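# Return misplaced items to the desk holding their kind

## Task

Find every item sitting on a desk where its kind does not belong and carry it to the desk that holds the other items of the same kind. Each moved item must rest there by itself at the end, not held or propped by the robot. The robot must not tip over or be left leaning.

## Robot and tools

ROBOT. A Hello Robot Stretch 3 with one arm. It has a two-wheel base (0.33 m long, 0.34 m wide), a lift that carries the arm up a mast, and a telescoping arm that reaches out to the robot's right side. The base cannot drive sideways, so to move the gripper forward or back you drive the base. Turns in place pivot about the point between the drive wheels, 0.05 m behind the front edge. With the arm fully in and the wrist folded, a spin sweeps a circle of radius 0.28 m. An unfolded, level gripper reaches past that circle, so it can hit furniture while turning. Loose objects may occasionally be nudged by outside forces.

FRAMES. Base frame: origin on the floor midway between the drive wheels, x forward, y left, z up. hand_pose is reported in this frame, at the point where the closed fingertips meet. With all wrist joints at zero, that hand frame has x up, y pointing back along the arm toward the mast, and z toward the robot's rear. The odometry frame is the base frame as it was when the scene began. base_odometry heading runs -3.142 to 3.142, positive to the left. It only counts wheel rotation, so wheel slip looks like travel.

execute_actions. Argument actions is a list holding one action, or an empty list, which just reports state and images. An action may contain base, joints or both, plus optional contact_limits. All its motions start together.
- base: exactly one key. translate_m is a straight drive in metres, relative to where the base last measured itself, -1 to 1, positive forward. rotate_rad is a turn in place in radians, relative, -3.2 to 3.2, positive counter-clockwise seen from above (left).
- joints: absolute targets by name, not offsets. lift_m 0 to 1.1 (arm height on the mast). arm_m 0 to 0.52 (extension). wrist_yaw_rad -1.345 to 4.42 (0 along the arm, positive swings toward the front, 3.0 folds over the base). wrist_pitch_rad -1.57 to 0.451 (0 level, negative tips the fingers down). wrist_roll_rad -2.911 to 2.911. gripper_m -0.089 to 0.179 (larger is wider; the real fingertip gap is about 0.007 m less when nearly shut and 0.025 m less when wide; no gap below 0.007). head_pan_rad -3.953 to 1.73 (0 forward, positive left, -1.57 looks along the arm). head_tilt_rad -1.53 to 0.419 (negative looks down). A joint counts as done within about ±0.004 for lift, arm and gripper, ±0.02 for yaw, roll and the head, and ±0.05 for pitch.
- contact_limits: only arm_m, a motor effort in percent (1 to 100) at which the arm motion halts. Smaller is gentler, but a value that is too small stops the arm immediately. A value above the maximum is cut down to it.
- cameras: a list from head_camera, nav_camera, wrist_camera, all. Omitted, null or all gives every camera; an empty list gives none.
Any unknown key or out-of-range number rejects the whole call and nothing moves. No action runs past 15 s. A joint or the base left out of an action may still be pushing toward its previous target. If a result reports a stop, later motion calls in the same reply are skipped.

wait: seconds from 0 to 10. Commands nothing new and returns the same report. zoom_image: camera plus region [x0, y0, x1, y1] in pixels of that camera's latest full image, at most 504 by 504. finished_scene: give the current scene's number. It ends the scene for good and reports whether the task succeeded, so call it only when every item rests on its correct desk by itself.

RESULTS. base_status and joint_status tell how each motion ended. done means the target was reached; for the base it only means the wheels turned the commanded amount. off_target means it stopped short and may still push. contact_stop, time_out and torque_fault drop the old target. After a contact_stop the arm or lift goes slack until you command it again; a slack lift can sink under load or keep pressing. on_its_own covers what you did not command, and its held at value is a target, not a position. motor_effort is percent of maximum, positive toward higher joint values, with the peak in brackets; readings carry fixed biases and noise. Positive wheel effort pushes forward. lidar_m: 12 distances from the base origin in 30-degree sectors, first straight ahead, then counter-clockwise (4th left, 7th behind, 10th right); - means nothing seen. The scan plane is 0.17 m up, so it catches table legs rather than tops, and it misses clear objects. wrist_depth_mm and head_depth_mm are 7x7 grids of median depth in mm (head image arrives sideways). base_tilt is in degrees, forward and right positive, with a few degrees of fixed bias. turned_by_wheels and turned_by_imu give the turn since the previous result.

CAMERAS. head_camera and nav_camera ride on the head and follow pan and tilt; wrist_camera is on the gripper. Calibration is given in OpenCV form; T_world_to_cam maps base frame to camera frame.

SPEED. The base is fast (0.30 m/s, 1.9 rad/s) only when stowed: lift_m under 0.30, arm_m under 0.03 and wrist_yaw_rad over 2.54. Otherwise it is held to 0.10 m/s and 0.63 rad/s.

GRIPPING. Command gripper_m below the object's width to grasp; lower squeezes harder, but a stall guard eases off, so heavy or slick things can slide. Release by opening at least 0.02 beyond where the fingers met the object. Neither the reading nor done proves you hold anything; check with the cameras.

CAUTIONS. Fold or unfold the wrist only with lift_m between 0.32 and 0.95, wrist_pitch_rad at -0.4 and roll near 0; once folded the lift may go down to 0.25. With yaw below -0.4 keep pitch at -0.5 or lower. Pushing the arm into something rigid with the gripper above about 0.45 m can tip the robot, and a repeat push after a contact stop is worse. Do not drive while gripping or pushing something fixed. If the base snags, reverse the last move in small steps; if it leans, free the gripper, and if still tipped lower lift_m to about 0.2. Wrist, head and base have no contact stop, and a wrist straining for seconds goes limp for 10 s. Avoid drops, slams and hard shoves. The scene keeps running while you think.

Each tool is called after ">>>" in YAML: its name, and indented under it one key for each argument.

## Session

>>> execute_actions:
  actions: []

Scene clock: 0.00 s.
base_odometry: x=+0.000 y=+0.000 heading=+0.000 (m, m, rad; odometry frame)
turned_by_wheels: +0.000 (rad since the last result)
turned_by_imu: +0.000 (rad since the last result)
base_tilt: forward=+0.7 right=-0.4 (deg)
lidar_m: 1.90 1.14 0.89 0.88 0.95 1.52 1.50 1.11 0.87 0.86 0.92 1.37
head_depth_mm: 1595 2220 2230 2197 2163 2102 2070 / 1616 2243 2218 2210 2173 2120 2116 / 1628 2265 2264 2211 2197 2162 2130 / 1660 2317 2274 2243 2228 2177 2158 / 1687 2349 2335 2304 2250 2206 2166 / 1706 2345 2342 2304 2255 2233 2202 / 1718 2412 1973 2029 1980 1962 2011
base_status: not commanded
joint_positions: lift_m=+0.326 arm_m=-0.001 wrist_yaw_rad=+2.904 wrist_pitch_rad=-0.506 wrist_roll_rad=+0.009 gripper_m=+0.037 head_pan_rad=+0.015 head_tilt_rad=+0.014
joint_status: not commanded
motor_effort: left_wheel=+1 right_wheel=+0 lift_m=+34 arm_m=+1 wrist_yaw_rad=+0 wrist_pitch_rad=+5 wrist_roll_rad=+0 gripper_m=+0 head_pan_rad=+0 head_tilt_rad=+3 (%)
hand_pose: x=+0.0288 y=+0.0625 z=+0.3191 quat_wxyz=(+0.258, +0.703, +0.094, +0.656) (m; base frame)
wrist_depth_mm: - 823 859 929 967 - - / - 913 955 995 - 998 943 / 949 - 875 849 815 788 759 / 764 - 725 699 677 655 623 / 629 617 615 579 584 555 538 / 545 533 - 513 488 488 473 / 475 - - - 442 432 417
pictures: head_camera (sideways: a quarter turn clockwise sets it upright), nav_camera (sideways: a quarter turn counterclockwise sets it upright), wrist_camera
camera_calibration (this result's frames):
head_camera: T_world_to_cam=[[0.0947349, -0.0595778, -0.993718, 1.3152], [0.00642612, 0.998223, -0.0592353, 0.0854721], [0.995482, -0.000774101, 0.0949494, -0.177237], [0, 0, 0, 1]] pos_world=[0.0512919, -0.007101, 1.32882]
nav_camera: T_world_to_cam=[[-0.0811706, 0.0283631, 0.996297, -1.24907], [-0.0183555, -0.999468, 0.0269579, 0.0186389], [0.996531, -0.0160993, 0.0816481, -0.146117], [0, 0, 0, 1]] pos_world=[0.044565, 0.0517039, 1.25587]
wrist_camera: T_world_to_cam=[[0.943814, -0.320605, -0.0801701, 0.0174153], [-0.269356, -0.605727, -0.748693, 0.308443], [0.191473, 0.728222, -0.658051, 0.327059], [0, 0, 0, 1]] pos_world=[0.00402099, -0.0457558, 0.447547]
Images, in order (width x height): head_camera 896x504, nav_camera 672x504, wrist_camera 644x364.

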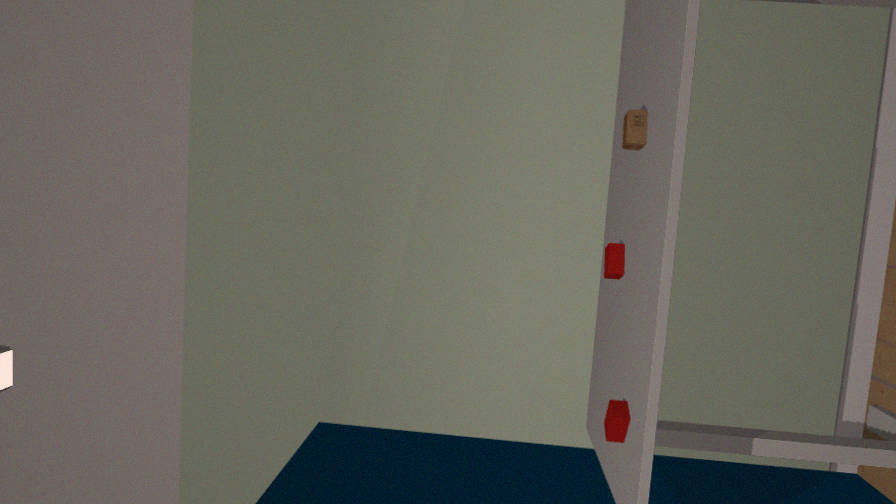

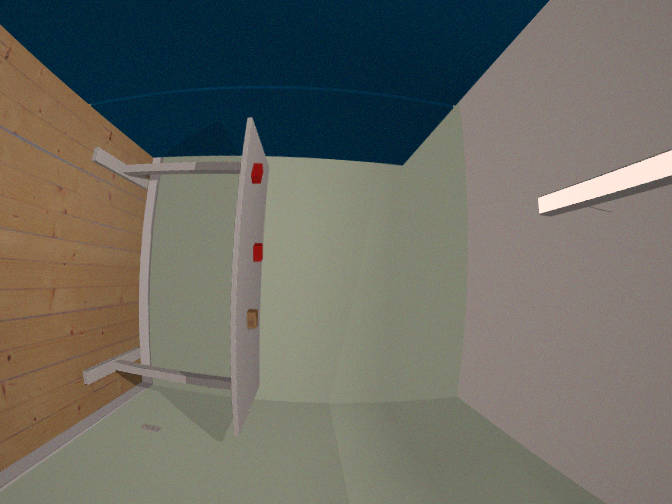

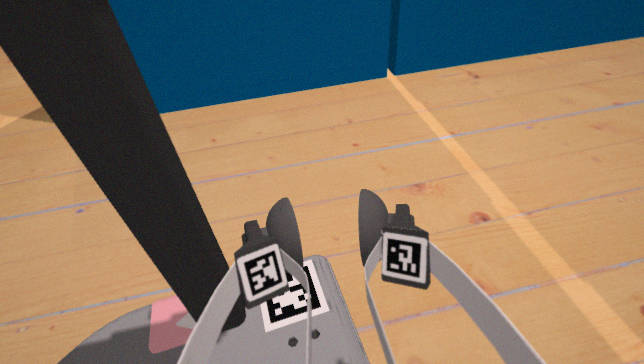

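>>> execute_actions:
  actions:
    - {"base":{"rotate_rad":-0.2},"joints":{"lift_m":0.29,"wrist_pitch_rad":-0.4,"wrist_yaw_rad":2.62,"head_tilt_rad":-0.5}}
  cameras: []

>>> execute_actions:
  actions:
    - {"base":{"translate_m":0.55}}
  cameras: ["head_camera"]

Scene clock: 5.53 s.
base_odometry: x=+0.000 y=+0.000 heading=-0.200 (m, m, rad; odometry frame)
turned_by_wheels: -0.200 (rad since the last result)
turned_by_imu: -0.200 (rad since the last result)
base_tilt: forward=+0.5 right=-0.4 (deg)
lidar_m: 1.89 1.39 0.94 0.88 0.89 1.63 1.50 1.35 0.92 0.86 0.87 1.12
head_depth_mm: 1929 2063 1914 1990 1945 1708 1379 / 1931 2121 1945 2366 2165 1703 1364 / 1932 2099 2003 2488 2182 1679 1349 / 1918 2085 2164 2504 2171 1652 1344 / 1902 2066 2056 2476 2127 1650 1320 / 1905 2043 1948 2451 2111 1623 1314 / 1878 2017 1894 2424 2095 1601 1306
base_status: done
joint_positions: lift_m=+0.290 arm_m=-0.001 wrist_yaw_rad=+2.623 wrist_pitch_rad=-0.419 wrist_roll_rad=+0.009 gripper_m=+0.037 head_pan_rad=+0.015 head_tilt_rad=-0.494
joint_status: all done
motor_effort: left_wheel=+4(9) right_wheel=-4(11) lift_m=+29(34) arm_m=+0(1) wrist_yaw_rad=-2(4) wrist_pitch_rad=+6(6) wrist_roll_rad=+0(0) gripper_m=-1(0) head_pan_rad=+1(0) head_tilt_rad=-3(33) (%)
hand_pose: x=+0.0900 y=+0.0508 z=+0.3027 quat_wxyz=(+0.320, +0.709, -0.037, +0.628) (m; base frame)
wrist_depth_mm: 695 792 947 - - - - / 741 842 - - - - - / 759 910 981 930 892 852 808 / 789 792 768 746 705 680 656 / 667 631 627 600 597 565 538 / - 539 522 503 479 479 467 / - 477 - 440 431 419 410
pictures: none
No camera images: the call's "cameras" was empty. Leave "cameras" out to get every camera's image.

Scene clock: 9.07 s.
base_odometry: x=+0.539 y=-0.109 heading=-0.200 (m, m, rad; odometry frame)
turned_by_wheels: +0.000 (rad since the last result)
turned_by_imu: +0.003 (rad since the last result)
base_tilt: forward=+0.5 right=-0.4 (deg)
lidar_m: 1.71 1.41 0.99 0.93 0.95 1.22 2.05 1.27 0.86 0.81 0.82 1.05
head_depth_mm: 1465 1589 1663 1382 1848 1662 1379 / 1452 1572 1576 1428 1960 1646 1365 / 1447 1572 1513 1886 2021 1671 1354 / 1440 1552 1455 1864 2005 1667 1335 / 1432 1538 1406 1849 1980 1649 1330 / 1416 1541 1264 1833 1979 1618 1319 / 1410 1519 1312 1826 1949 1605 1302
base_status: done
joint_positions: lift_m=+0.290 arm_m=-0.001 wrist_yaw_rad=+2.622 wrist_pitch_rad=-0.418 wrist_roll_rad=+0.009 gripper_m=+0.037 head_pan_rad=+0.015 head_tilt_rad=-0.495
joint_status: not commanded
motor_effort: left_wheel=+3(9) right_wheel=-3(9) lift_m=+29(30) arm_m=+1(1) wrist_yaw_rad=-2(2) wrist_pitch_rad=+6(6) wrist_roll_rad=+0(0) gripper_m=-1(1) head_pan_rad=+0(0) head_tilt_rad=-3(3) (%)
hand_pose: x=+0.0901 y=+0.0508 z=+0.3029 quat_wxyz=(+0.320, +0.709, -0.037, +0.628) (m; base frame)
wrist_depth_mm: 743 853 983 - - - - / 773 888 - - - - - / 821 925 989 932 886 846 821 / 841 787 768 734 709 675 651 / 664 643 635 602 602 563 543 / - 538 528 506 479 483 465 / - 479 - 439 427 422 412
pictures: head_camera (sideways: a quarter turn clockwise sets it upright)
camera_calibration (this result's frames):
head_camera: T_world_to_cam=[[-0.401211, -0.067104, -0.913524, 1.21317], [-0.025168, 0.997744, -0.0622369, 0.0895315], [0.91564, -0.00197854, -0.401995, 0.470113], [0, 0, 0, 1]] pos_world=[0.0585375, -0.0069907, 1.30282]
Images, in order (width x height): head_camera 896x504.

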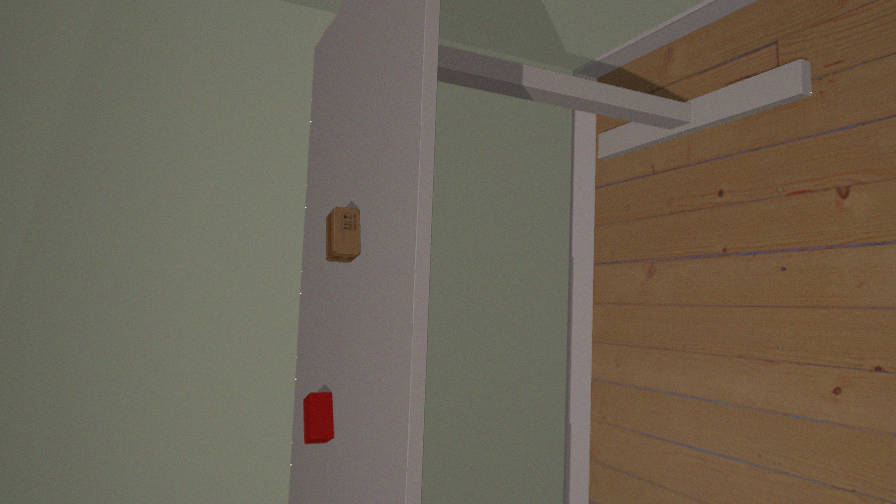

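>>> execute_actions:
  actions:
    - {"base":{"translate_m":0.55},"joints":{"lift_m":0.99,"wrist_yaw_rad":0,"gripper_m":0.179,"head_tilt_rad":-0.6}}
  cameras: ["head_camera"]

Scene clock: 18.33 s.
base_odometry: x=+1.078 y=-0.218 heading=-0.200 (m, m, rad; odometry frame)
turned_by_wheels: +0.000 (rad since the last result)
turned_by_imu: +0.003 (rad since the last result)
base_tilt: forward=+0.6 right=-0.4 (deg)
lidar_m: 1.16 1.18 1.00 0.98 1.00 1.28 2.59 1.19 0.81 0.76 0.77 0.85
head_depth_mm: 965 1066 1110 710 522 1072 1232 / 964 1061 1080 697 515 1426 1254 / 957 1057 1052 672 510 1438 1268 / 951 1046 1023 656 504 1431 1260 / 951 1042 1003 666 498 1422 1249 / 940 1034 981 655 492 1409 1240 / 939 1031 958 644 485 1402 1230
base_status: done
joint_positions: lift_m=+0.990 arm_m=-0.001 wrist_yaw_rad=+0.003 wrist_pitch_rad=-0.417 wrist_roll_rad=+0.009 gripper_m=+0.179 head_pan_rad=+0.015 head_tilt_rad=-0.593
joint_status: all done
motor_effort: left_wheel=+3(11) right_wheel=-4(8) lift_m=+39(42) arm_m=+1(2) wrist_yaw_rad=-2(3) wrist_pitch_rad=+6(6) wrist_roll_rad=+0(0) gripper_m=+0(84) head_pan_rad=+0(0) head_tilt_rad=-3(14) (%)
hand_pose: x=-0.0209 y=-0.3684 z=+1.0026 quat_wxyz=(+0.689, +0.147, -0.694, -0.147) (m; base frame)
wrist_depth_mm: 429 445 464 481 503 526 545 / 466 489 506 527 555 579 593 / 509 536 561 585 617 649 679 / 564 596 628 652 683 726 769 / 627 649 703 742 797 824 900 / 699 762 797 841 914 977 - / 801 872 936 - - - -
pictures: head_camera (sideways: a quarter turn clockwise sets it upright)
camera_calibration (this result's frames):
head_camera: T_world_to_cam=[[-0.488706, -0.0684326, -0.86976, 1.15662], [-0.0312137, 0.997652, -0.0609565, 0.0878936], [0.87189, -0.00264136, -0.489695, 0.584499], [0, 0, 0, 1]] pos_world=[0.0583708, -0.00699316, 1.29756]
Images, in order (width x height): head_camera 896x504.

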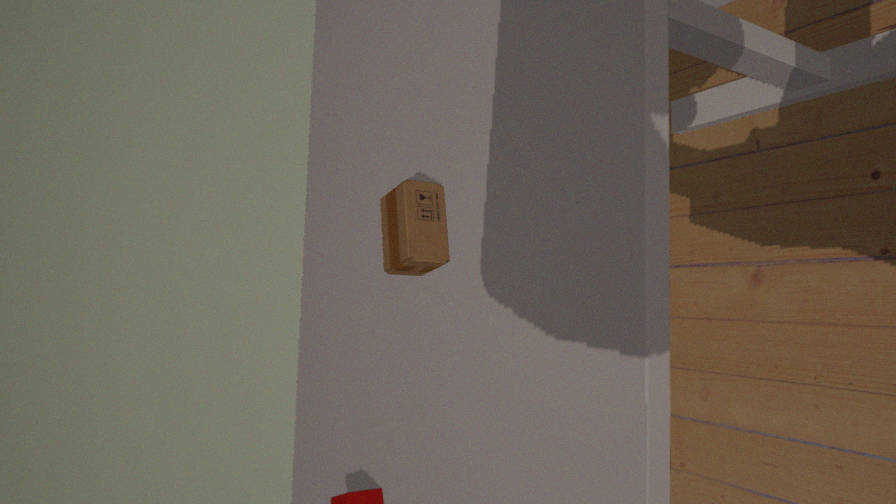

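>>> execute_actions:
  actions:
    - {"base":{"rotate_rad":1.72},"joints":{"wrist_pitch_rad":-0.2,"wrist_yaw_rad":0.1,"head_pan_rad":-1.4}}
  cameras: []

>>> execute_actions:
  actions:
    - {"base":{"translate_m":-0.15},"joints":{"arm_m":0.17,"lift_m":0.945}}
  cameras: ["wrist_camera","head_camera"]

Scene clock: 32.67 s.
base_odometry: x=+1.078 y=-0.218 heading=+1.520 (m, m, rad; odometry frame)
turned_by_wheels: +1.720 (rad since the last result)
turned_by_imu: +1.727 (rad since the last result)
base_tilt: forward=+0.6 right=-0.5 (deg)
lidar_m: 0.98 1.04 1.48 2.44 1.02 0.77 0.76 0.80 0.85 1.16 1.00 1.00
head_depth_mm: 920 1003 1051 643 - - - / 943 1027 1078 735 - - - / 966 1056 1056 722 - - - / 992 1085 1033 677 506 1473 1263 / 1012 1116 1005 681 481 1503 1251 / 1040 1147 980 654 510 1492 1237 / 1069 1183 958 646 522 1477 1229
base_status: done
joint_positions: lift_m=+0.990 arm_m=-0.001 wrist_yaw_rad=+0.098 wrist_pitch_rad=-0.220 wrist_roll_rad=+0.009 gripper_m=+0.179 head_pan_rad=-1.393 head_tilt_rad=-0.593
joint_status: all done
motor_effort: left_wheel=-1(4) right_wheel=+4(8) lift_m=+39(39) arm_m=+0(1) wrist_yaw_rad=+1(2) wrist_pitch_rad=+7(7) wrist_roll_rad=+0(0) gripper_m=+0(0) head_pan_rad=-3(31) head_tilt_rad=-4(4) (%)
hand_pose: x=+0.0025 y=-0.3875 z=+1.0490 quat_wxyz=(+0.703, +0.112, -0.701, -0.044) (m; base frame)
wrist_depth_mm: 933 918 878 851 817 819 789 / 989 979 946 938 894 855 808 / 937 862 739 696 639 596 546 / 566 525 494 459 408 411 390 / 397 393 357 344 325 318 309 / 310 291 282 274 262 252 236 / - 236 234 226 220 214 207
pictures: none
No camera images: the call's "cameras" was empty. Leave "cameras" out to get every camera's image.

Scene clock: 35.17 s.
base_odometry: x=+1.071 y=-0.368 heading=+1.520 (m, m, rad; odometry frame)
turned_by_wheels: +0.000 (rad since the last result)
turned_by_imu: -0.001 (rad since the last result)
base_tilt: forward=+0.6 right=-0.4 (deg)
lidar_m: 1.13 1.19 1.70 1.96 0.82 0.62 0.61 0.64 0.77 1.15 1.22 1.11
head_depth_mm: 912 993 1043 - - 439 1259 / 934 1021 1077 - - 1410 1283 / 957 1048 1055 655 490 1436 1268 / 982 1072 1031 705 503 1444 1259 / 1009 1107 1008 667 498 1470 1250 / 1032 1142 924 655 495 1489 1236 / 1063 1176 952 645 506 1472 1222
base_status: done
joint_positions: lift_m=+0.945 arm_m=+0.170 wrist_yaw_rad=+0.098 wrist_pitch_rad=-0.219 wrist_roll_rad=+0.009 gripper_m=+0.179 head_pan_rad=-1.393 head_tilt_rad=-0.593
joint_status: all done
motor_effort: left_wheel=-1(4) right_wheel=+4(5) lift_m=+29(36) arm_m=+6(5) wrist_yaw_rad=+2(2) wrist_pitch_rad=+7(7) wrist_roll_rad=+0(0) gripper_m=+0(0) head_pan_rad=-2(3) head_tilt_rad=-4(3) (%)
hand_pose: x=+0.0026 y=-0.5584 z=+1.0046 quat_wxyz=(+0.703, +0.112, -0.701, -0.044) (m; base frame)
wrist_depth_mm: 757 713 711 688 666 648 630 / 816 779 746 735 710 675 649 / 745 654 582 532 492 447 415 / 398 399 358 240 328 315 298 / 303 298 265 246 248 243 236 / 236 223 216 209 202 192 180 / - 181 180 173 168 164 158
pictures: head_camera (sideways: a quarter turn clockwise sets it upright), wrist_camera
camera_calibration (this result's frames):
head_camera: T_world_to_cam=[[-0.1466, 0.471196, -0.86976, 1.15453], [0.979458, 0.192214, -0.0609565, 0.0817285], [0.138458, -0.86083, -0.489695, 0.588973], [0, 0, 0, 1]] pos_world=[0.00765596, -0.0527135, 1.29756]
wrist_camera: T_world_to_cam=[[-0.99415, -0.0350039, -0.102178, 0.0846098], [0.0778741, 0.423231, -0.902669, 1.16688], [0.074842, -0.905345, -0.418029, 0.0823144], [0, 0, 0, 1]] pos_world=[-0.0129155, -0.416375, 1.09636]
Images, in order (width x height): head_camera 896x504, wrist_camera 644x364.

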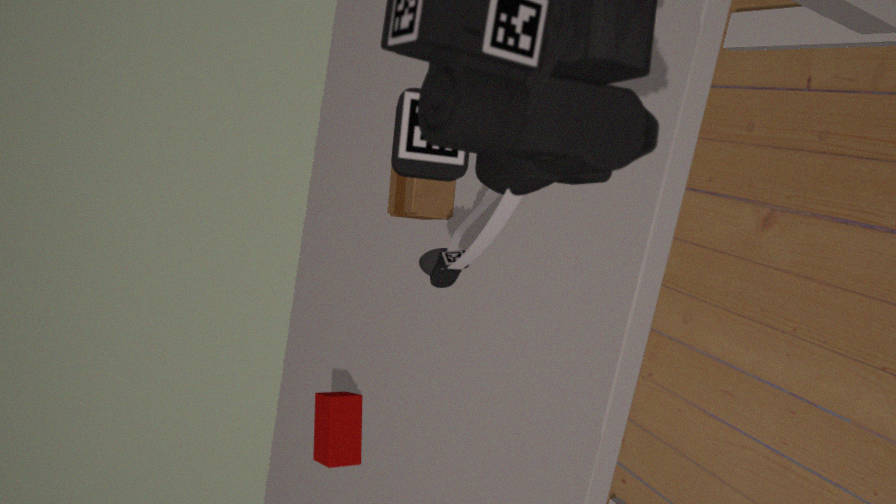

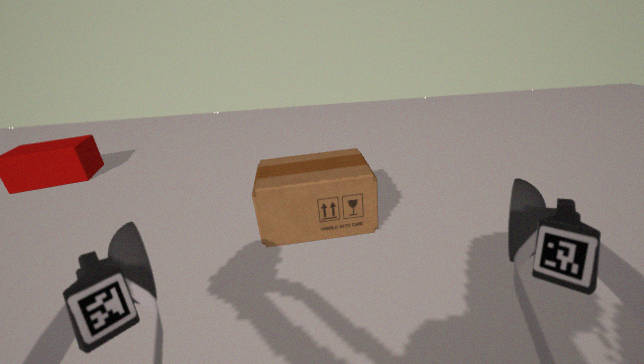

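>>> execute_actions:
  actions:
    - {"joints":{"arm_m":0.275,"lift_m":0.925,"wrist_yaw_rad":0.17}}
  cameras: ["wrist_camera"]

Scene clock: 40.17 s.
base_odometry: x=+1.071 y=-0.368 heading=+1.520 (m, m, rad; odometry frame)
turned_by_wheels: +0.000 (rad since the last result)
turned_by_imu: +0.000 (rad since the last result)
base_tilt: forward=+0.6 right=-0.3 (deg)
lidar_m: 1.13 1.19 1.70 1.97 0.82 0.62 0.61 0.64 0.77 1.15 1.22 1.11
head_depth_mm: 913 992 1059 - 504 441 1258 / 934 1020 1081 - 497 451 1283 / 958 1048 1054 652 509 1416 1270 / 982 1074 1030 660 503 1448 1258 / 1007 1110 1010 666 498 1468 1253 / 1034 1140 926 655 495 1492 1240 / 1062 1173 954 645 506 1478 1225
base_status: not commanded
joint_positions: lift_m=+0.925 arm_m=+0.275 wrist_yaw_rad=+0.168 wrist_pitch_rad=-0.219 wrist_roll_rad=+0.009 gripper_m=+0.179 head_pan_rad=-1.393 head_tilt_rad=-0.593
joint_status: all done
motor_effort: left_wheel=+0(1) right_wheel=+3(4) lift_m=+29(30) arm_m=+5(6) wrist_yaw_rad=+1(2) wrist_pitch_rad=+6(6) wrist_roll_rad=+0(0) gripper_m=+0(1) head_pan_rad=-3(2) head_tilt_rad=-4(4) (%)
hand_pose: x=+0.0195 y=-0.6611 z=+0.9846 quat_wxyz=(+0.704, +0.136, -0.697, -0.019) (m; base frame)
wrist_depth_mm: 688 655 619 590 565 543 520 / 746 711 662 635 600 567 541 / 639 571 498 457 419 386 357 / 335 346 323 302 277 274 257 / 260 256 158 136 139 207 203 / 209 191 139 136 140 166 155 / - 155 148 145 145 141 136
pictures: wrist_camera
camera_calibration (this result's frames):
wrist_camera: T_world_to_cam=[[-0.989308, -0.104063, -0.102181, 0.0500123], [0.0482571, 0.427587, -0.902685, 1.19447], [0.137628, -0.897964, -0.417994, -0.0167129], [0, 0, 0, 1]] pos_world=[-0.0058639, -0.520543, 1.07635]
Images, in order (width x height): wrist_camera 644x364.

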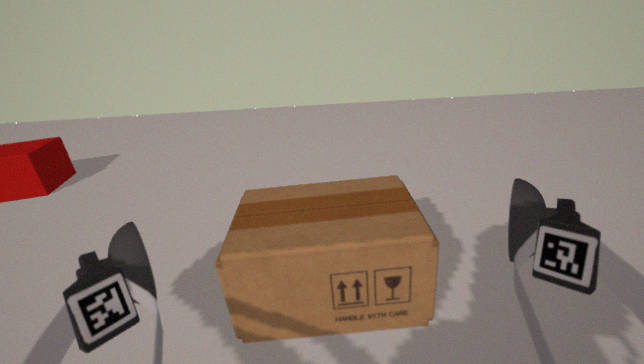

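>>> execute_actions:
  actions:
    - {"joints":{"arm_m":0.27,"lift_m":0.921,"gripper_m":0.055}}
  cameras: ["wrist_camera"]

>>> execute_actions:
  actions:
    - {"joints":{"lift_m":0.96,"head_pan_rad":0.7,"head_tilt_rad":-0.7}}
  cameras: ["wrist_camera","nav_camera"]

Scene clock: 44.83 s.
base_odometry: x=+1.071 y=-0.368 heading=+1.520 (m, m, rad; odometry frame)
turned_by_wheels: +0.000 (rad since the last result)
turned_by_imu: +0.000 (rad since the last result)
base_tilt: forward=+0.5 right=-0.4 (deg)
lidar_m: 1.13 1.20 1.70 1.96 0.82 0.62 0.61 0.64 0.77 1.15 1.22 1.11
head_depth_mm: 911 993 1053 - 503 441 1262 / 936 1020 1073 - 497 450 1279 / 959 1047 1060 652 501 1413 1271 / 981 1071 1028 659 504 1434 1260 / 1006 1106 1004 665 498 1462 1252 / 1034 1134 926 657 494 1493 1239 / 1063 1172 951 647 507 1462 1232
base_status: not commanded
joint_positions: lift_m=+0.921 arm_m=+0.270 wrist_yaw_rad=+0.169 wrist_pitch_rad=-0.220 wrist_roll_rad=+0.009 gripper_m=+0.056 head_pan_rad=-1.393 head_tilt_rad=-0.593
joint_status: all done
motor_effort: left_wheel=-1(1) right_wheel=+4(4) lift_m=+29(30) arm_m=-3(4) wrist_yaw_rad=+1(1) wrist_pitch_rad=+7(6) wrist_roll_rad=+0(0) gripper_m=-18(91) head_pan_rad=-2(2) head_tilt_rad=-4(4) (%)
hand_pose: x=+0.0196 y=-0.6566 z=+0.9805 quat_wxyz=(+0.704, +0.137, -0.697, -0.019) (m; base frame)
wrist_depth_mm: 685 665 628 596 574 545 522 / 748 713 675 637 601 575 541 / 620 542 489 443 405 372 345 / 331 331 311 172 259 260 246 / 250 243 137 133 133 206 191 / 195 189 138 140 144 156 157 / 157 152 147 145 140 136 131
pictures: wrist_camera
camera_calibration (this result's frames):
wrist_camera: T_world_to_cam=[[-0.989252, -0.104612, -0.10216, 0.0498207], [0.0479601, 0.427877, -0.902563, 1.18894], [0.138131, -0.897762, -0.418261, -0.0139888], [0, 0, 0, 1]] pos_world=[-0.00580418, -0.516067, 1.07233]
Images, in order (width x height): wrist_camera 644x364.

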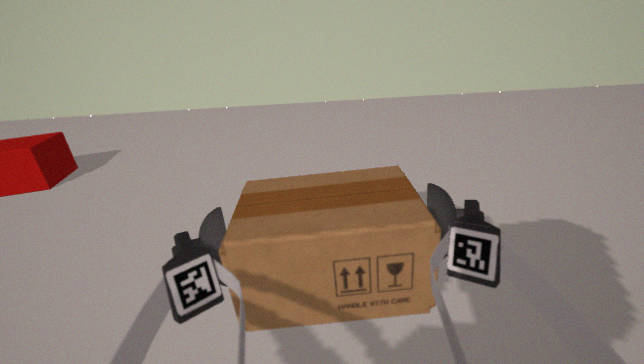

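Scene clock: 46.40 s.
base_odometry: x=+1.071 y=-0.368 heading=+1.520 (m, m, rad; odometry frame)
turned_by_wheels: +0.000 (rad since the last result)
turned_by_imu: +0.000 (rad since the last result)
base_tilt: forward=+0.6 right=-0.4 (deg)
lidar_m: 1.13 1.19 1.70 1.96 0.82 0.62 0.61 0.64 0.77 1.15 1.22 1.11
head_depth_mm: 1012 1094 1187 1295 1430 1460 1221 / 1095 1189 1304 1436 1603 1433 1217 / 1190 1307 1438 1612 1702 1433 1204 / 1302 1448 1618 1828 1726 1410 1207 / 1448 1613 1824 2021 1701 1399 1191 / 1624 1857 2560 2138 1698 1399 1185 / 2485 2721 2866 2119 1675 1384 1169
base_status: not commanded
joint_positions: lift_m=+0.960 arm_m=+0.270 wrist_yaw_rad=+0.169 wrist_pitch_rad=-0.225 wrist_roll_rad=+0.009 gripper_m=+0.056 head_pan_rad=+0.693 head_tilt_rad=-0.691
joint_status: all done
motor_effort: left_wheel=-1(1) right_wheel=+4(4) lift_m=+40(41) arm_m=-3(3) wrist_yaw_rad=+1(1) wrist_pitch_rad=+8(8) wrist_roll_rad=+0(0) gripper_m=-18(18) head_pan_rad=+2(31) head_tilt_rad=-4(16) (%)
hand_pose: x=+0.0195 y=-0.6562 z=+1.0178 quat_wxyz=(+0.704, +0.138, -0.696, -0.021) (m; base frame)
wrist_depth_mm: 687 661 632 597 565 546 527 / 758 708 666 641 604 585 557 / 791 685 628 572 518 476 446 / 370 432 404 173 327 338 318 / 325 316 138 133 133 266 249 / 252 248 139 140 144 204 205 / 206 199 189 182 182 177 172
pictures: nav_camera (sideways: a quarter turn counterclockwise sets it upright), wrist_camera
camera_calibration (this result's frames):
nav_camera: T_world_to_cam=[[0.430737, 0.395964, 0.810973, -1.01005], [0.631885, -0.77391, 0.0422509, -0.00520428], [0.64435, 0.494243, -0.583556, 0.721813], [0, 0, 0, 1]] pos_world=[-0.0267439, 0.0391667, 1.24056]
wrist_camera: T_world_to_cam=[[-0.989345, -0.104066, -0.101819, 0.053614], [0.0471407, 0.432704, -0.900303, 1.22328], [0.137748, -0.89551, -0.423188, 0.00849289], [0, 0, 0, 1]] pos_world=[-0.00579326, -0.516132, 1.11037]
Images, in order (width x height): nav_camera 672x504, wrist_camera 644x364.

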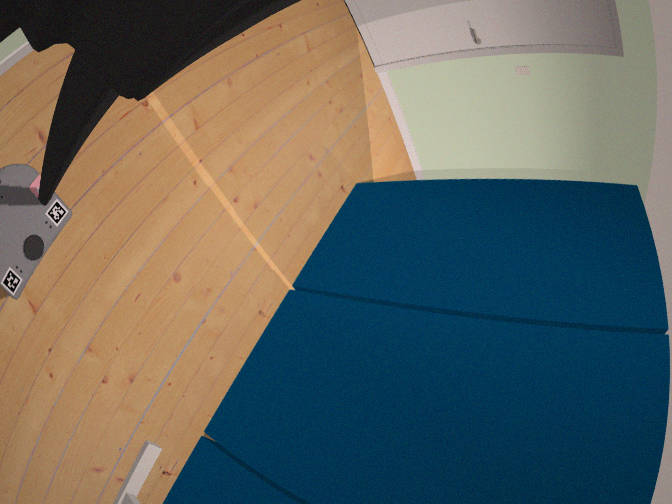

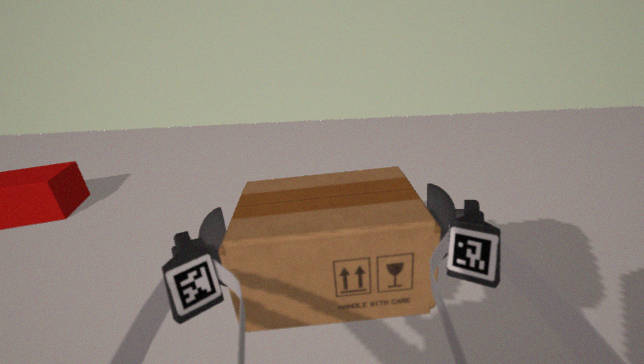

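>>> execute_actions:
  actions:
    - {"base":{"rotate_rad":1.08},"joints":{"arm_m":0.0,"lift_m":0.98,"wrist_yaw_rad":1.0,"head_pan_rad":0}}
  cameras: []

>>> execute_actions:
  actions:
    - {"base":{"translate_m":0.62},"joints":{"lift_m":0.29,"wrist_yaw_rad":2.62,"wrist_pitch_rad":-0.4}}
  cameras: ["wrist_camera"]

>>> execute_actions:
  actions:
    - {"base":{"translate_m":1.0}}
  cameras: ["nav_camera"]

Scene clock: 56.00 s.
base_odometry: x=+1.071 y=-0.368 heading=+2.600 (m, m, rad; odometry frame)
turned_by_wheels: +1.080 (rad since the last result)
turned_by_imu: +1.085 (rad since the last result)
base_tilt: forward=+0.5 right=-0.4 (deg)
lidar_m: 1.76 1.80 0.80 0.62 0.61 0.65 0.77 1.15 1.14 1.11 1.13 1.20
head_depth_mm: 1418 1496 1574 1667 1712 1449 1224 / 1684 1734 1842 1977 1761 1437 1217 / 2553 2906 3035 2220 1748 1425 1208 / 2428 2754 2939 2205 1736 1415 1196 / 2347 2661 2832 2169 1723 1411 1189 / 2237 2507 2701 2151 1702 1404 1184 / 2138 2388 2596 2135 1678 1377 1177
base_status: done
joint_positions: lift_m=+0.980 arm_m=+0.000 wrist_yaw_rad=+0.999 wrist_pitch_rad=-0.226 wrist_roll_rad=+0.009 gripper_m=+0.056 head_pan_rad=+0.007 head_tilt_rad=-0.691
joint_status: all done
motor_effort: left_wheel=-1(4) right_wheel=+3(12) lift_m=+39(40) arm_m=-3(3) wrist_yaw_rad=+1(2) wrist_pitch_rad=+8(8) wrist_roll_rad=+0(0) gripper_m=-18(18) head_pan_rad=-2(30) head_tilt_rad=-5(4) (%)
hand_pose: x=+0.1841 y=-0.2775 z=+1.0377 quat_wxyz=(+0.653, +0.408, -0.581, +0.265) (m; base frame)
wrist_depth_mm: - - - 975 857 770 687 / - - - - 929 812 719 / - - - - 986 846 759 / - - - 173 993 900 829 / - - 137 133 132 945 841 / - - 138 140 144 - 908 / - - - - - - 944
pictures: none
No camera images: the call's "cameras" was empty. Leave "cameras" out to get every camera's image.

Scene clock: 64.00 s.
base_odometry: x=+0.539 y=-0.048 heading=+2.600 (m, m, rad; odometry frame)
turned_by_wheels: +0.000 (rad since the last result)
turned_by_imu: +0.003 (rad since the last result)
base_tilt: forward=+0.6 right=-0.5 (deg)
lidar_m: 1.35 2.04 1.14 0.88 0.88 0.93 1.36 1.72 1.13 0.88 0.87 0.93
head_depth_mm: 1084 1139 1205 1273 1351 1383 1218 / 2063 2343 2507 1519 1605 1442 1209 / 1969 2234 2590 2231 1743 1428 1206 / 1898 2141 2436 2219 1724 1409 1198 / 1825 2058 2304 2173 1703 1401 1190 / 1742 1942 2176 2159 1678 1385 1181 / 1667 1859 2069 2112 1663 1382 1171
base_status: done
joint_positions: lift_m=+0.290 arm_m=+0.000 wrist_yaw_rad=+2.618 wrist_pitch_rad=-0.423 wrist_roll_rad=+0.009 gripper_m=+0.056 head_pan_rad=+0.007 head_tilt_rad=-0.692
joint_status: all done
motor_effort: left_wheel=-2(8) right_wheel=+4(11) lift_m=+30(33) arm_m=-3(3) wrist_yaw_rad=+2(1) wrist_pitch_rad=+8(8) wrist_roll_rad=+0(0) gripper_m=-18(18) head_pan_rad=-2(3) head_tilt_rad=-4(4) (%)
hand_pose: x=+0.0907 y=+0.0485 z=+0.3018 quat_wxyz=(+0.323, +0.709, -0.037, +0.626) (m; base frame)
wrist_depth_mm: 749 906 - - - - - / 771 951 - - - - - / 805 935 961 913 889 836 810 / 775 794 764 173 657 672 640 / 660 639 137 133 133 568 545 / - 536 138 140 144 471 465 / - - - 422 426 417 406
pictures: wrist_camera
camera_calibration (this result's frames):
wrist_camera: T_world_to_cam=[[0.818387, -0.567988, -0.0873636, -0.0213656], [-0.396952, -0.448803, -0.800628, 0.32333], [0.415538, 0.689903, -0.592758, 0.275779], [0, 0, 0, 1]] pos_world=[0.0312352, -0.0572845, 0.42047]
Images, in order (width x height): wrist_camera 644x364.

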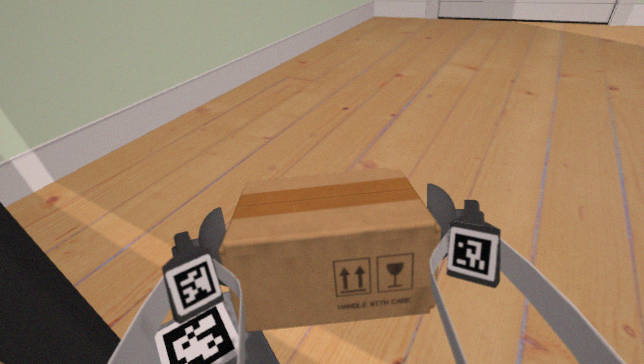

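Scene clock: 69.07 s.
base_odometry: x=-0.317 y=+0.467 heading=+2.600 (m, m, rad; odometry frame)
turned_by_wheels: +0.000 (rad since the last result)
turned_by_imu: +0.005 (rad since the last result)
base_tilt: forward=+0.5 right=-0.4 (deg)
lidar_m: 1.17 1.12 1.21 1.31 1.30 1.38 2.04 1.30 0.59 0.46 0.45 0.48
head_depth_mm: 1186 1352 1575 1888 1783 1449 1222 / 1126 1282 1484 1754 1762 1437 1213 / 1081 1217 1395 1635 1732 1426 1205 / 1039 1163 1326 1547 1695 1417 1198 / 995 1112 1252 1459 1624 1401 1194 / 955 1061 1205 1367 1562 1386 1175 / 919 1021 1145 1304 1498 1380 1171
base_status: done
joint_positions: lift_m=+0.290 arm_m=+0.000 wrist_yaw_rad=+2.618 wrist_pitch_rad=-0.423 wrist_roll_rad=+0.009 gripper_m=+0.056 head_pan_rad=+0.007 head_tilt_rad=-0.692
joint_status: not commanded
motor_effort: left_wheel=+0(5) right_wheel=+4(11) lift_m=+30(30) arm_m=-4(2) wrist_yaw_rad=+2(2) wrist_pitch_rad=+8(8) wrist_roll_rad=+0(0) gripper_m=-18(18) head_pan_rad=-3(2) head_tilt_rad=-4(4) (%)
hand_pose: x=+0.0907 y=+0.0485 z=+0.3017 quat_wxyz=(+0.323, +0.709, -0.037, +0.626) (m; base frame)
wrist_depth_mm: - - - - - 968 869 / - - - - - - 920 / - - 972 914 876 843 802 / 828 787 759 173 654 671 651 / 666 634 137 133 132 572 543 / - 537 138 140 143 467 468 / - - - 425 423 417 405
pictures: nav_camera (sideways: a quarter turn counterclockwise sets it upright)
camera_calibration (this result's frames):
nav_camera: T_world_to_cam=[[0.585235, 0.0336244, 0.810166, -1.00994], [-0.00110182, -0.999106, 0.0422619, -0.00135738], [0.810863, -0.0256258, -0.584675, 0.722253], [0, 0, 0, 1]] pos_world=[0.00540473, 0.0511109, 1.24056]
Images, in order (width x height): nav_camera 672x504.

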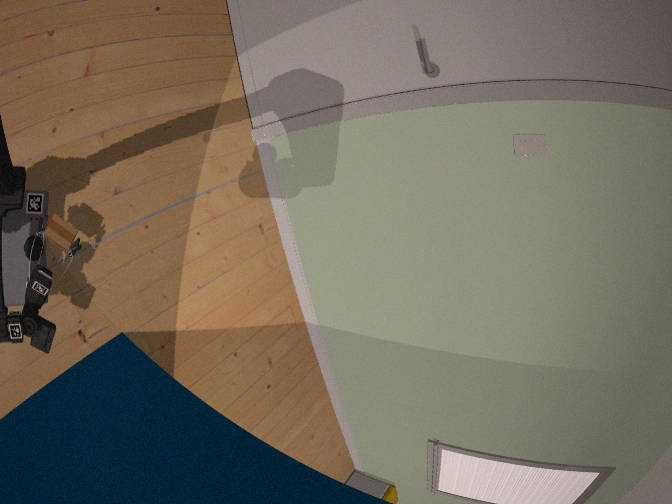

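>>> execute_actions:
  actions:
    - {"base":{"translate_m":0.68}}
  cameras: []

>>> execute_actions:
  actions:
    - {"base":{"rotate_rad":-1.14}}
  cameras: ["nav_camera"]

>>> execute_actions:
  actions:
    - {"base":{"translate_m":1.0},"joints":{"head_pan_rad":-0.9,"head_tilt_rad":-0.5}}
  cameras: ["nav_camera","head_camera"]

Scene clock: 76.33 s.
base_odometry: x=-0.900 y=+0.818 heading=+2.600 (m, m, rad; odometry frame)
turned_by_wheels: +0.000 (rad since the last result)
turned_by_imu: +0.003 (rad since the last result)
base_tilt: forward=+0.6 right=-0.3 (deg)
lidar_m: 0.54 0.53 0.57 0.82 1.58 1.68 2.49 0.48 0.46 0.68 1.54 0.69
head_depth_mm: 519 592 689 827 1025 1342 1220 / 496 562 650 766 938 1213 1217 / 474 536 613 720 869 1093 1206 / 455 512 582 675 806 1000 1164 / 437 488 554 637 749 914 1118 / 421 468 527 601 704 844 1059 / 405 449 504 572 663 785 974
base_status: done
joint_positions: lift_m=+0.290 arm_m=+0.000 wrist_yaw_rad=+2.618 wrist_pitch_rad=-0.423 wrist_roll_rad=+0.009 gripper_m=+0.056 head_pan_rad=+0.007 head_tilt_rad=-0.692
joint_status: not commanded
motor_effort: left_wheel=+0(5) right_wheel=+4(13) lift_m=+30(30) arm_m=-3(3) wrist_yaw_rad=+2(2) wrist_pitch_rad=+8(7) wrist_roll_rad=+0(0) gripper_m=-18(18) head_pan_rad=-2(3) head_tilt_rad=-4(4) (%)
hand_pose: x=+0.0907 y=+0.0485 z=+0.3017 quat_wxyz=(+0.323, +0.709, -0.037, +0.626) (m; base frame)
wrist_depth_mm: - 867 688 596 509 448 399 / - - 789 651 555 483 425 / - - 876 708 616 528 456 / 824 791 752 173 594 563 488 / 664 640 137 133 133 556 516 / - 535 138 140 143 467 468 / - - - 424 425 413 406
pictures: none
No camera images: the call's "cameras" was empty. Leave "cameras" out to get every camera's image.

Scene clock: 78.23 s.
base_odometry: x=-0.900 y=+0.818 heading=+1.460 (m, m, rad; odometry frame)
turned_by_wheels: -1.140 (rad since the last result)
turned_by_imu: -1.142 (rad since the last result)
base_tilt: forward=+0.6 right=-0.4 (deg)
lidar_m: 2.00 0.75 0.55 0.53 0.56 0.74 1.57 1.64 2.25 0.63 0.46 0.62
head_depth_mm: 2701 2957 3226 2321 1771 1447 1077 / 2739 2912 3019 2254 1765 1442 1213 / 2750 3059 3098 2224 1737 1426 1209 / 2759 3068 2888 2223 1728 1420 1197 / 2762 2924 2710 2179 1706 1404 1186 / 1968 2144 2277 2066 1685 1388 1183 / 1359 1470 1532 1614 1569 1385 1168
base_status: done
joint_positions: lift_m=+0.290 arm_m=+0.000 wrist_yaw_rad=+2.618 wrist_pitch_rad=-0.423 wrist_roll_rad=+0.009 gripper_m=+0.056 head_pan_rad=+0.007 head_tilt_rad=-0.692
joint_status: not commanded
motor_effort: left_wheel=+3(9) right_wheel=-4(10) lift_m=+30(30) arm_m=-4(4) wrist_yaw_rad=+2(2) wrist_pitch_rad=+8(7) wrist_roll_rad=+0(0) gripper_m=-18(18) head_pan_rad=-2(3) head_tilt_rad=-4(4) (%)
hand_pose: x=+0.0907 y=+0.0485 z=+0.3017 quat_wxyz=(+0.323, +0.709, -0.037, +0.626) (m; base frame)
wrist_depth_mm: 435 486 561 648 778 983 - / 460 516 608 712 864 - - / 489 562 661 766 875 828 803 / 520 598 667 173 655 671 648 / 556 598 137 132 132 572 539 / - 533 138 140 144 465 471 / - - - 424 426 415 406
pictures: nav_camera (sideways: a quarter turn counterclockwise sets it upright)
camera_calibration (this result's frames):
nav_camera: T_world_to_cam=[[0.58525, 0.033617, 0.810156, -1.00993], [-0.00111391, -0.999106, 0.0422621, -0.00135749], [0.810852, -0.0256363, -0.58469, 0.722272], [0, 0, 0, 1]] pos_world=[0.0054043, 0.0511109, 1.24056]
Images, in order (width x height): nav_camera 672x504.

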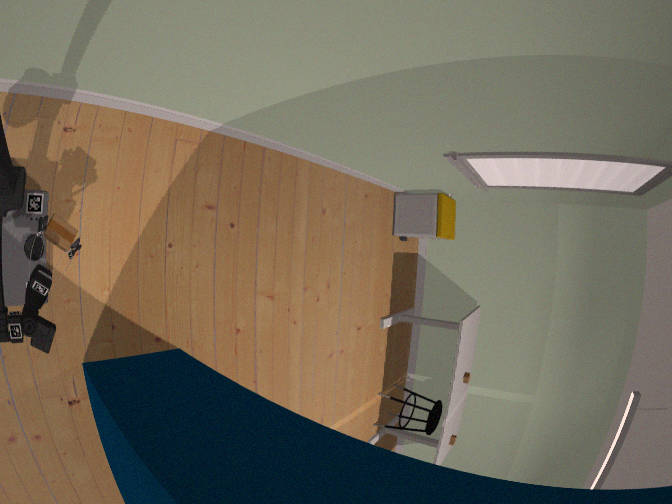

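Scene clock: 83.30 s.
base_odometry: x=-0.789 y=+1.812 heading=+1.460 (m, m, rad; odometry frame)
turned_by_wheels: +0.000 (rad since the last result)
turned_by_imu: +0.005 (rad since the last result)
base_tilt: forward=+0.6 right=-0.4 (deg)
lidar_m: 1.56 0.73 0.54 0.52 0.54 0.75 2.10 0.62 0.58 2.30 2.26 1.85
head_depth_mm: 2962 3149 3203 3142 2229 1685 1366 / 3203 3421 3578 3116 2196 1677 1351 / 3252 3578 3919 3108 2157 1654 1336 / 2895 3153 3543 3045 2139 1639 1329 / 2602 2827 2479 2803 2115 1622 1313 / 2338 2525 2236 2780 2087 1600 1309 / 2131 2290 2083 2604 2047 1588 1298
base_status: done
joint_positions: lift_m=+0.290 arm_m=+0.000 wrist_yaw_rad=+2.618 wrist_pitch_rad=-0.423 wrist_roll_rad=+0.009 gripper_m=+0.056 head_pan_rad=-0.893 head_tilt_rad=-0.507
joint_status: all done
motor_effort: left_wheel=+1(10) right_wheel=-3(8) lift_m=+30(30) arm_m=-3(3) wrist_yaw_rad=+2(2) wrist_pitch_rad=+8(7) wrist_roll_rad=+0(0) gripper_m=-18(18) head_pan_rad=-2(31) head_tilt_rad=+3(22) (%)
hand_pose: x=+0.0906 y=+0.0485 z=+0.3017 quat_wxyz=(+0.323, +0.709, -0.037, +0.626) (m; base frame)
wrist_depth_mm: 429 477 548 641 768 963 - / 450 505 591 692 842 - - / 480 540 631 751 852 835 805 / 516 586 658 173 653 669 644 / 543 603 137 133 132 574 541 / - 537 139 141 144 461 468 / - - - 425 424 421 409
pictures: head_camera (sideways: a quarter turn clockwise sets it upright), nav_camera (sideways: a quarter turn counterclockwise sets it upright)
camera_calibration (this result's frames):
head_camera: T_world_to_cam=[[-0.306634, 0.283577, -0.908603, 1.20617], [0.770618, 0.634264, -0.0621114, 0.0845128], [0.558681, -0.719231, -0.413016, 0.486632], [0, 0, 0, 1]] pos_world=[0.0328544, -0.0456457, 1.30217]
nav_camera: T_world_to_cam=[[0.290087, -0.313122, 0.904325, -1.13094], [-0.788018, -0.614347, 0.040061, 0.0062982], [0.543026, -0.724246, -0.42496, 0.516077], [0, 0, 0, 1]] pos_world=[0.0527892, 0.0235158, 1.24179]
Images, in order (width x height): head_camera 896x504, nav_camera 672x504.

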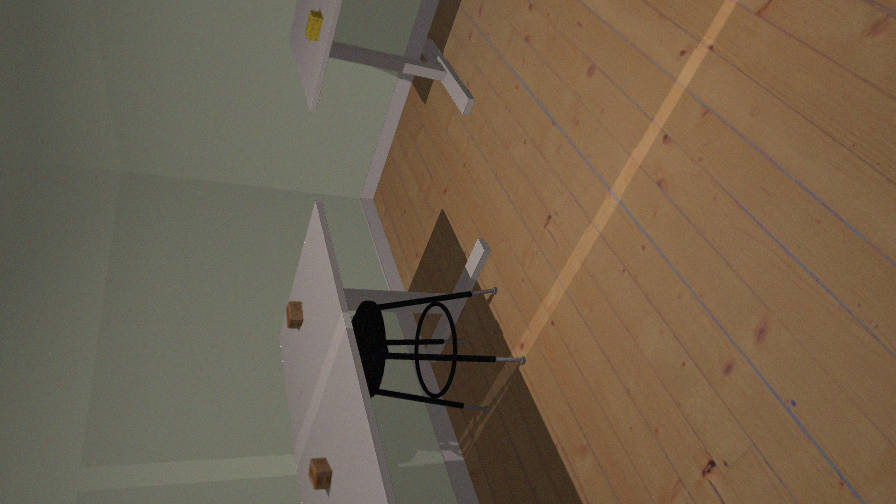

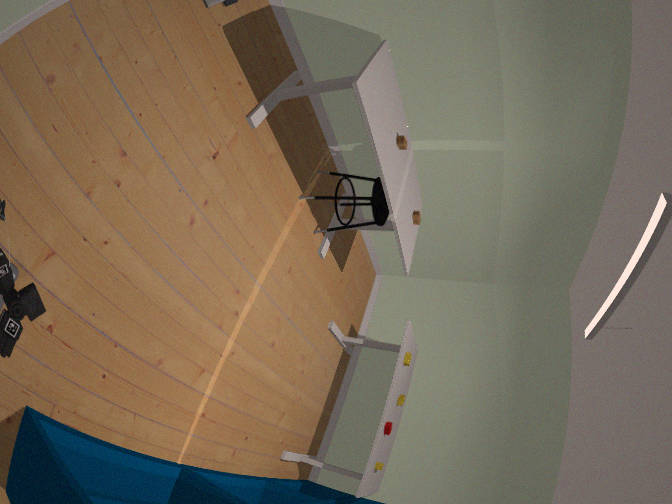

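>>> execute_actions:
  actions:
    - {"base":{"rotate_rad":2.21},"joints":{"head_pan_rad":-2.6}}
  cameras: []

>>> execute_actions:
  actions:
    - {"base":{"translate_m":-1.0}}
  cameras: ["nav_camera","head_camera"]

Scene clock: 94.77 s.
base_odometry: x=-0.789 y=+1.812 heading=-2.614 (m, m, rad; odometry frame)
turned_by_wheels: +2.210 (rad since the last result)
turned_by_imu: +2.214 (rad since the last result)
base_tilt: forward=+0.6 right=-0.4 (deg)
lidar_m: 0.56 0.85 2.57 0.58 0.61 2.80 2.27 1.85 1.41 0.67 0.53 0.52
head_depth_mm: 2275 2486 2612 2658 2222 1692 1370 / 2167 2390 2475 2859 2193 1678 1353 / 2092 2300 2402 2752 2170 1660 1344 / 2021 2180 2299 2604 2142 1636 1337 / 1943 2102 2223 2479 2100 1627 1326 / 1870 2033 2195 2427 2080 1601 1309 / 1799 1958 2115 2309 2046 1594 1297
base_status: done
joint_positions: lift_m=+0.290 arm_m=+0.000 wrist_yaw_rad=+2.618 wrist_pitch_rad=-0.423 wrist_roll_rad=+0.009 gripper_m=+0.056 head_pan_rad=-2.593 head_tilt_rad=-0.506
joint_status: all done
motor_effort: left_wheel=-1(3) right_wheel=+3(12) lift_m=+30(30) arm_m=-3(3) wrist_yaw_rad=+2(1) wrist_pitch_rad=+7(7) wrist_roll_rad=+0(0) gripper_m=-18(18) head_pan_rad=-3(32) head_tilt_rad=+3(3) (%)
hand_pose: x=+0.0906 y=+0.0485 z=+0.3017 quat_wxyz=(+0.323, +0.709, -0.037, +0.626) (m; base frame)
wrist_depth_mm: 560 807 - - - - 625 / 563 789 - - - 998 634 / 554 794 960 917 868 815 626 / 591 735 746 173 660 667 611 / 613 646 137 133 133 571 536 / - 537 138 140 144 463 464 / - - - 426 425 416 410
pictures: none
No camera images: the call's "cameras" was empty. Leave "cameras" out to get every camera's image.

Scene clock: 99.77 s.
base_odometry: x=+0.075 y=+2.316 heading=-2.614 (m, m, rad; odometry frame)
turned_by_wheels: +0.000 (rad since the last result)
turned_by_imu: -0.005 (rad since the last result)
base_tilt: forward=+0.6 right=-0.4 (deg)
lidar_m: 1.43 1.03 1.43 1.11 1.78 2.04 1.27 1.11 1.16 1.34 1.34 1.32
head_depth_mm: 1643 1817 2007 1420 2133 1668 1371 / 1579 1723 1885 1404 1737 1631 1356 / 1511 1651 1814 1376 1868 1604 1347 / 1453 1577 1738 1344 1888 1641 1331 / 1398 1524 1660 1306 1866 1626 1321 / 1358 1463 1591 1301 1050 1605 1312 / 1297 1406 1533 1269 1025 1591 1290
base_status: done
joint_positions: lift_m=+0.290 arm_m=+0.000 wrist_yaw_rad=+2.618 wrist_pitch_rad=-0.423 wrist_roll_rad=+0.009 gripper_m=+0.056 head_pan_rad=-2.593 head_tilt_rad=-0.506
joint_status: not commanded
motor_effort: left_wheel=+0(5) right_wheel=+3(7) lift_m=+30(30) arm_m=-2(3) wrist_yaw_rad=+2(1) wrist_pitch_rad=+7(7) wrist_roll_rad=+0(0) gripper_m=-18(18) head_pan_rad=-3(2) head_tilt_rad=+4(3) (%)
hand_pose: x=+0.0906 y=+0.0485 z=+0.3017 quat_wxyz=(+0.323, +0.709, -0.037, +0.626) (m; base frame)
wrist_depth_mm: - - - - - - - / - - - - - - - / - - 973 936 869 831 802 / 809 780 743 173 654 678 646 / 671 637 137 133 133 573 544 / - 538 138 140 144 469 466 / - - - 426 427 415 407
pictures: head_camera (sideways: a quarter turn clockwise sets it upright), nav_camera (sideways: a quarter turn counterclockwise sets it upright)
camera_calibration (this result's frames):
head_camera: T_world_to_cam=[[0.320479, 0.267288, -0.908763, 1.20256], [0.529485, -0.846042, -0.0621155, 0.0859892], [-0.785455, -0.46127, -0.412663, 0.494373], [0, 0, 0, 1]] pos_world=[-0.0426167, -0.0206396, 1.30219]
nav_camera: T_world_to_cam=[[-0.347642, -0.247067, 0.90449, -1.12726], [-0.507496, 0.860722, 0.040055, 0.00459488], [-0.788411, -0.445101, -0.424609, 0.523743], [0, 0, 0, 1]] pos_world=[0.0233738, -0.0493457, 1.2418]
Images, in order (width x height): head_camera 896x504, nav_camera 672x504.

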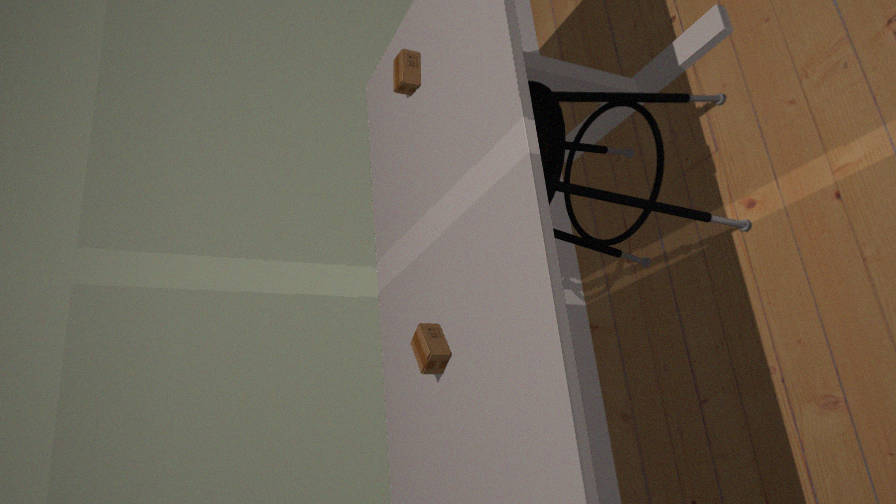

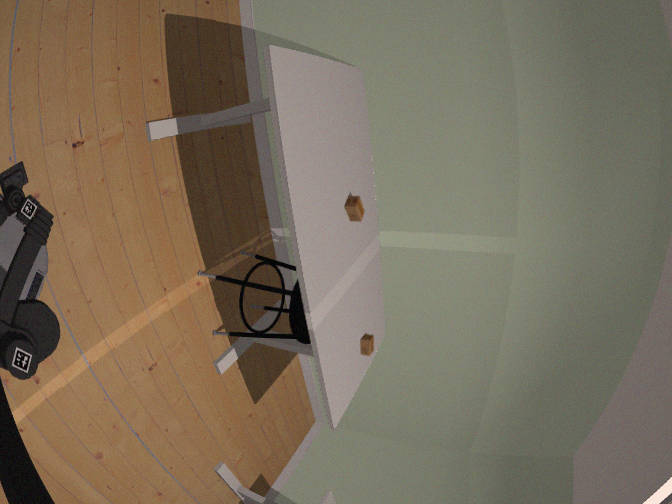

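>>> execute_actions:
  actions:
    - {"base":{"translate_m":-0.5},"joints":{"lift_m":0.77,"wrist_yaw_rad":0,"wrist_pitch_rad":-0.2,"arm_m":0.08,"head_pan_rad":-1.7,"head_tilt_rad":-0.7}}
  cameras: []

>>> execute_actions:
  actions:
    - {"base":{"rotate_rad":-0.64},"joints":{"arm_m":0.33,"lift_m":0.75}}
  cameras: ["wrist_camera","head_camera"]

Scene clock: 110.37 s.
base_odometry: x=+0.507 y=+2.568 heading=-2.614 (m, m, rad; odometry frame)
turned_by_wheels: +0.000 (rad since the last result)
turned_by_imu: -0.002 (rad since the last result)
base_tilt: forward=+0.6 right=-0.4 (deg)
lidar_m: 1.85 1.46 1.28 1.66 2.08 1.58 1.09 0.69 1.31 1.02 1.49 1.72
head_depth_mm: 1079 1178 1271 963 778 1350 1241 / 1133 1243 1322 996 772 1411 - / 1197 1316 1361 982 791 - - / 1261 1406 1335 967 822 - - / 1336 1504 1580 957 601 - 1140 / 1425 1611 1824 947 1652 1360 1182 / 1527 1731 1980 1007 1678 1378 1176
base_status: done
joint_positions: lift_m=+0.770 arm_m=+0.080 wrist_yaw_rad=+0.002 wrist_pitch_rad=-0.229 wrist_roll_rad=+0.009 gripper_m=+0.056 head_pan_rad=-1.707 head_tilt_rad=-0.691
joint_status: all done
motor_effort: left_wheel=-1(7) right_wheel=+2(8) lift_m=+39(41) arm_m=+5(6) wrist_yaw_rad=-1(2) wrist_pitch_rad=+9(10) wrist_roll_rad=+0(0) gripper_m=-18(18) head_pan_rad=+3(31) head_tilt_rad=-4(21) (%)
hand_pose: x=-0.0210 y=-0.4688 z=+0.8268 quat_wxyz=(+0.700, +0.081, -0.705, -0.081) (m; base frame)
wrist_depth_mm: - - - - - 871 764 / - - - - - 903 779 / - - - 718 653 593 489 / - - 502 173 410 422 399 / - - 137 133 133 333 311 / - - 139 140 144 273 257 / - - - - - - 229
pictures: none
No camera images: the call's "cameras" was empty. Leave "cameras" out to get every camera's image.

Scene clock: 113.43 s.
base_odometry: x=+0.507 y=+2.568 heading=+3.030 (m, m, rad; odometry frame)
turned_by_wheels: -0.640 (rad since the last result)
turned_by_imu: -0.643 (rad since the last result)
base_tilt: forward=+0.5 right=-0.3 (deg)
lidar_m: 1.73 1.79 1.47 1.28 1.66 1.89 1.58 1.87 0.79 0.69 1.01 1.49
head_depth_mm: 1136 1268 1381 1002 834 1430 1225 / 1128 1266 1352 990 823 1403 - / 1111 1250 1336 1017 - - 1183 / 1096 1227 1323 1050 746 1375 1202 / 1088 1219 1296 1040 748 1407 1189 / 1077 1196 1283 938 764 1387 1180 / 1061 1183 1267 932 756 1381 1171
base_status: done
joint_positions: lift_m=+0.750 arm_m=+0.330 wrist_yaw_rad=+0.001 wrist_pitch_rad=-0.229 wrist_roll_rad=+0.009 gripper_m=+0.056 head_pan_rad=-1.707 head_tilt_rad=-0.691
joint_status: all done
motor_effort: left_wheel=+3(8) right_wheel=-3(9) lift_m=+30(36) arm_m=+4(5) wrist_yaw_rad=+0(1) wrist_pitch_rad=+10(10) wrist_roll_rad=+0(0) gripper_m=-18(18) head_pan_rad=+2(2) head_tilt_rad=-4(5) (%)
hand_pose: x=-0.0213 y=-0.7188 z=+0.8073 quat_wxyz=(+0.699, +0.081, -0.705, -0.081) (m; base frame)
wrist_depth_mm: 658 665 663 679 688 693 702 / 708 704 715 726 735 750 731 / 739 732 691 636 582 543 504 / 516 477 348 173 366 383 355 / 367 352 137 133 132 298 279 / 282 277 139 140 144 229 231 / 230 223 213 204 204 199 192
pictures: head_camera (sideways: a quarter turn clockwise sets it upright), wrist_camera
camera_calibration (this result's frames):
head_camera: T_world_to_cam=[[0.0173214, 0.575877, -0.817353, 1.08519], [0.991759, -0.113683, -0.0590794, 0.079202], [-0.126942, -0.809594, -0.5731, 0.699108], [0, 0, 0, 1]] pos_world=[-0.00860051, -0.0499402, 1.29232]
wrist_camera: T_world_to_cam=[[-0.992823, 0.0631226, -0.101574, 0.105149], [0.118784, 0.422112, -0.898728, 1.05537], [-0.0138546, -0.904343, -0.426581, -0.137898], [0, 0, 0, 1]] pos_world=[-0.0228774, -0.57683, 0.900349]
Images, in order (width x height): head_camera 896x504, wrist_camera 644x364.

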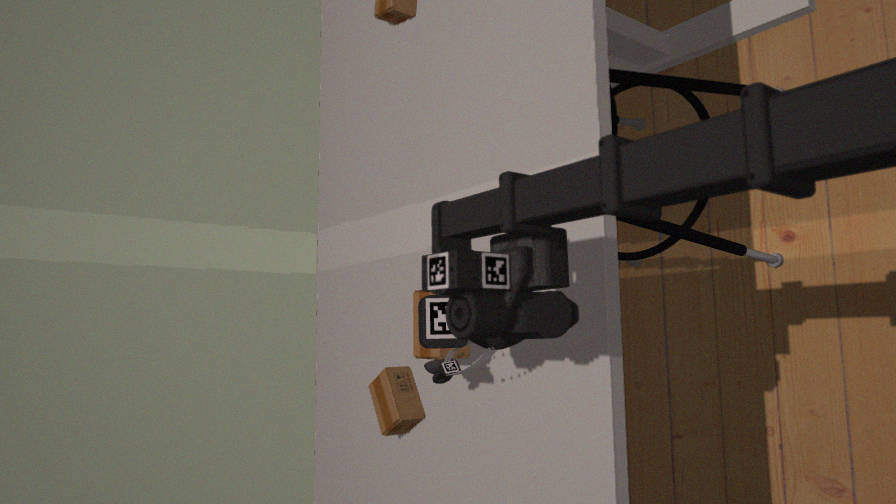

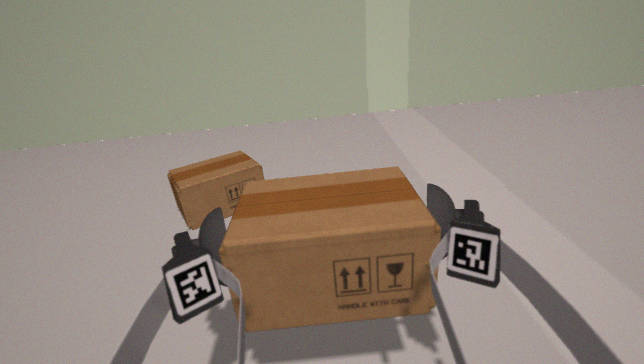

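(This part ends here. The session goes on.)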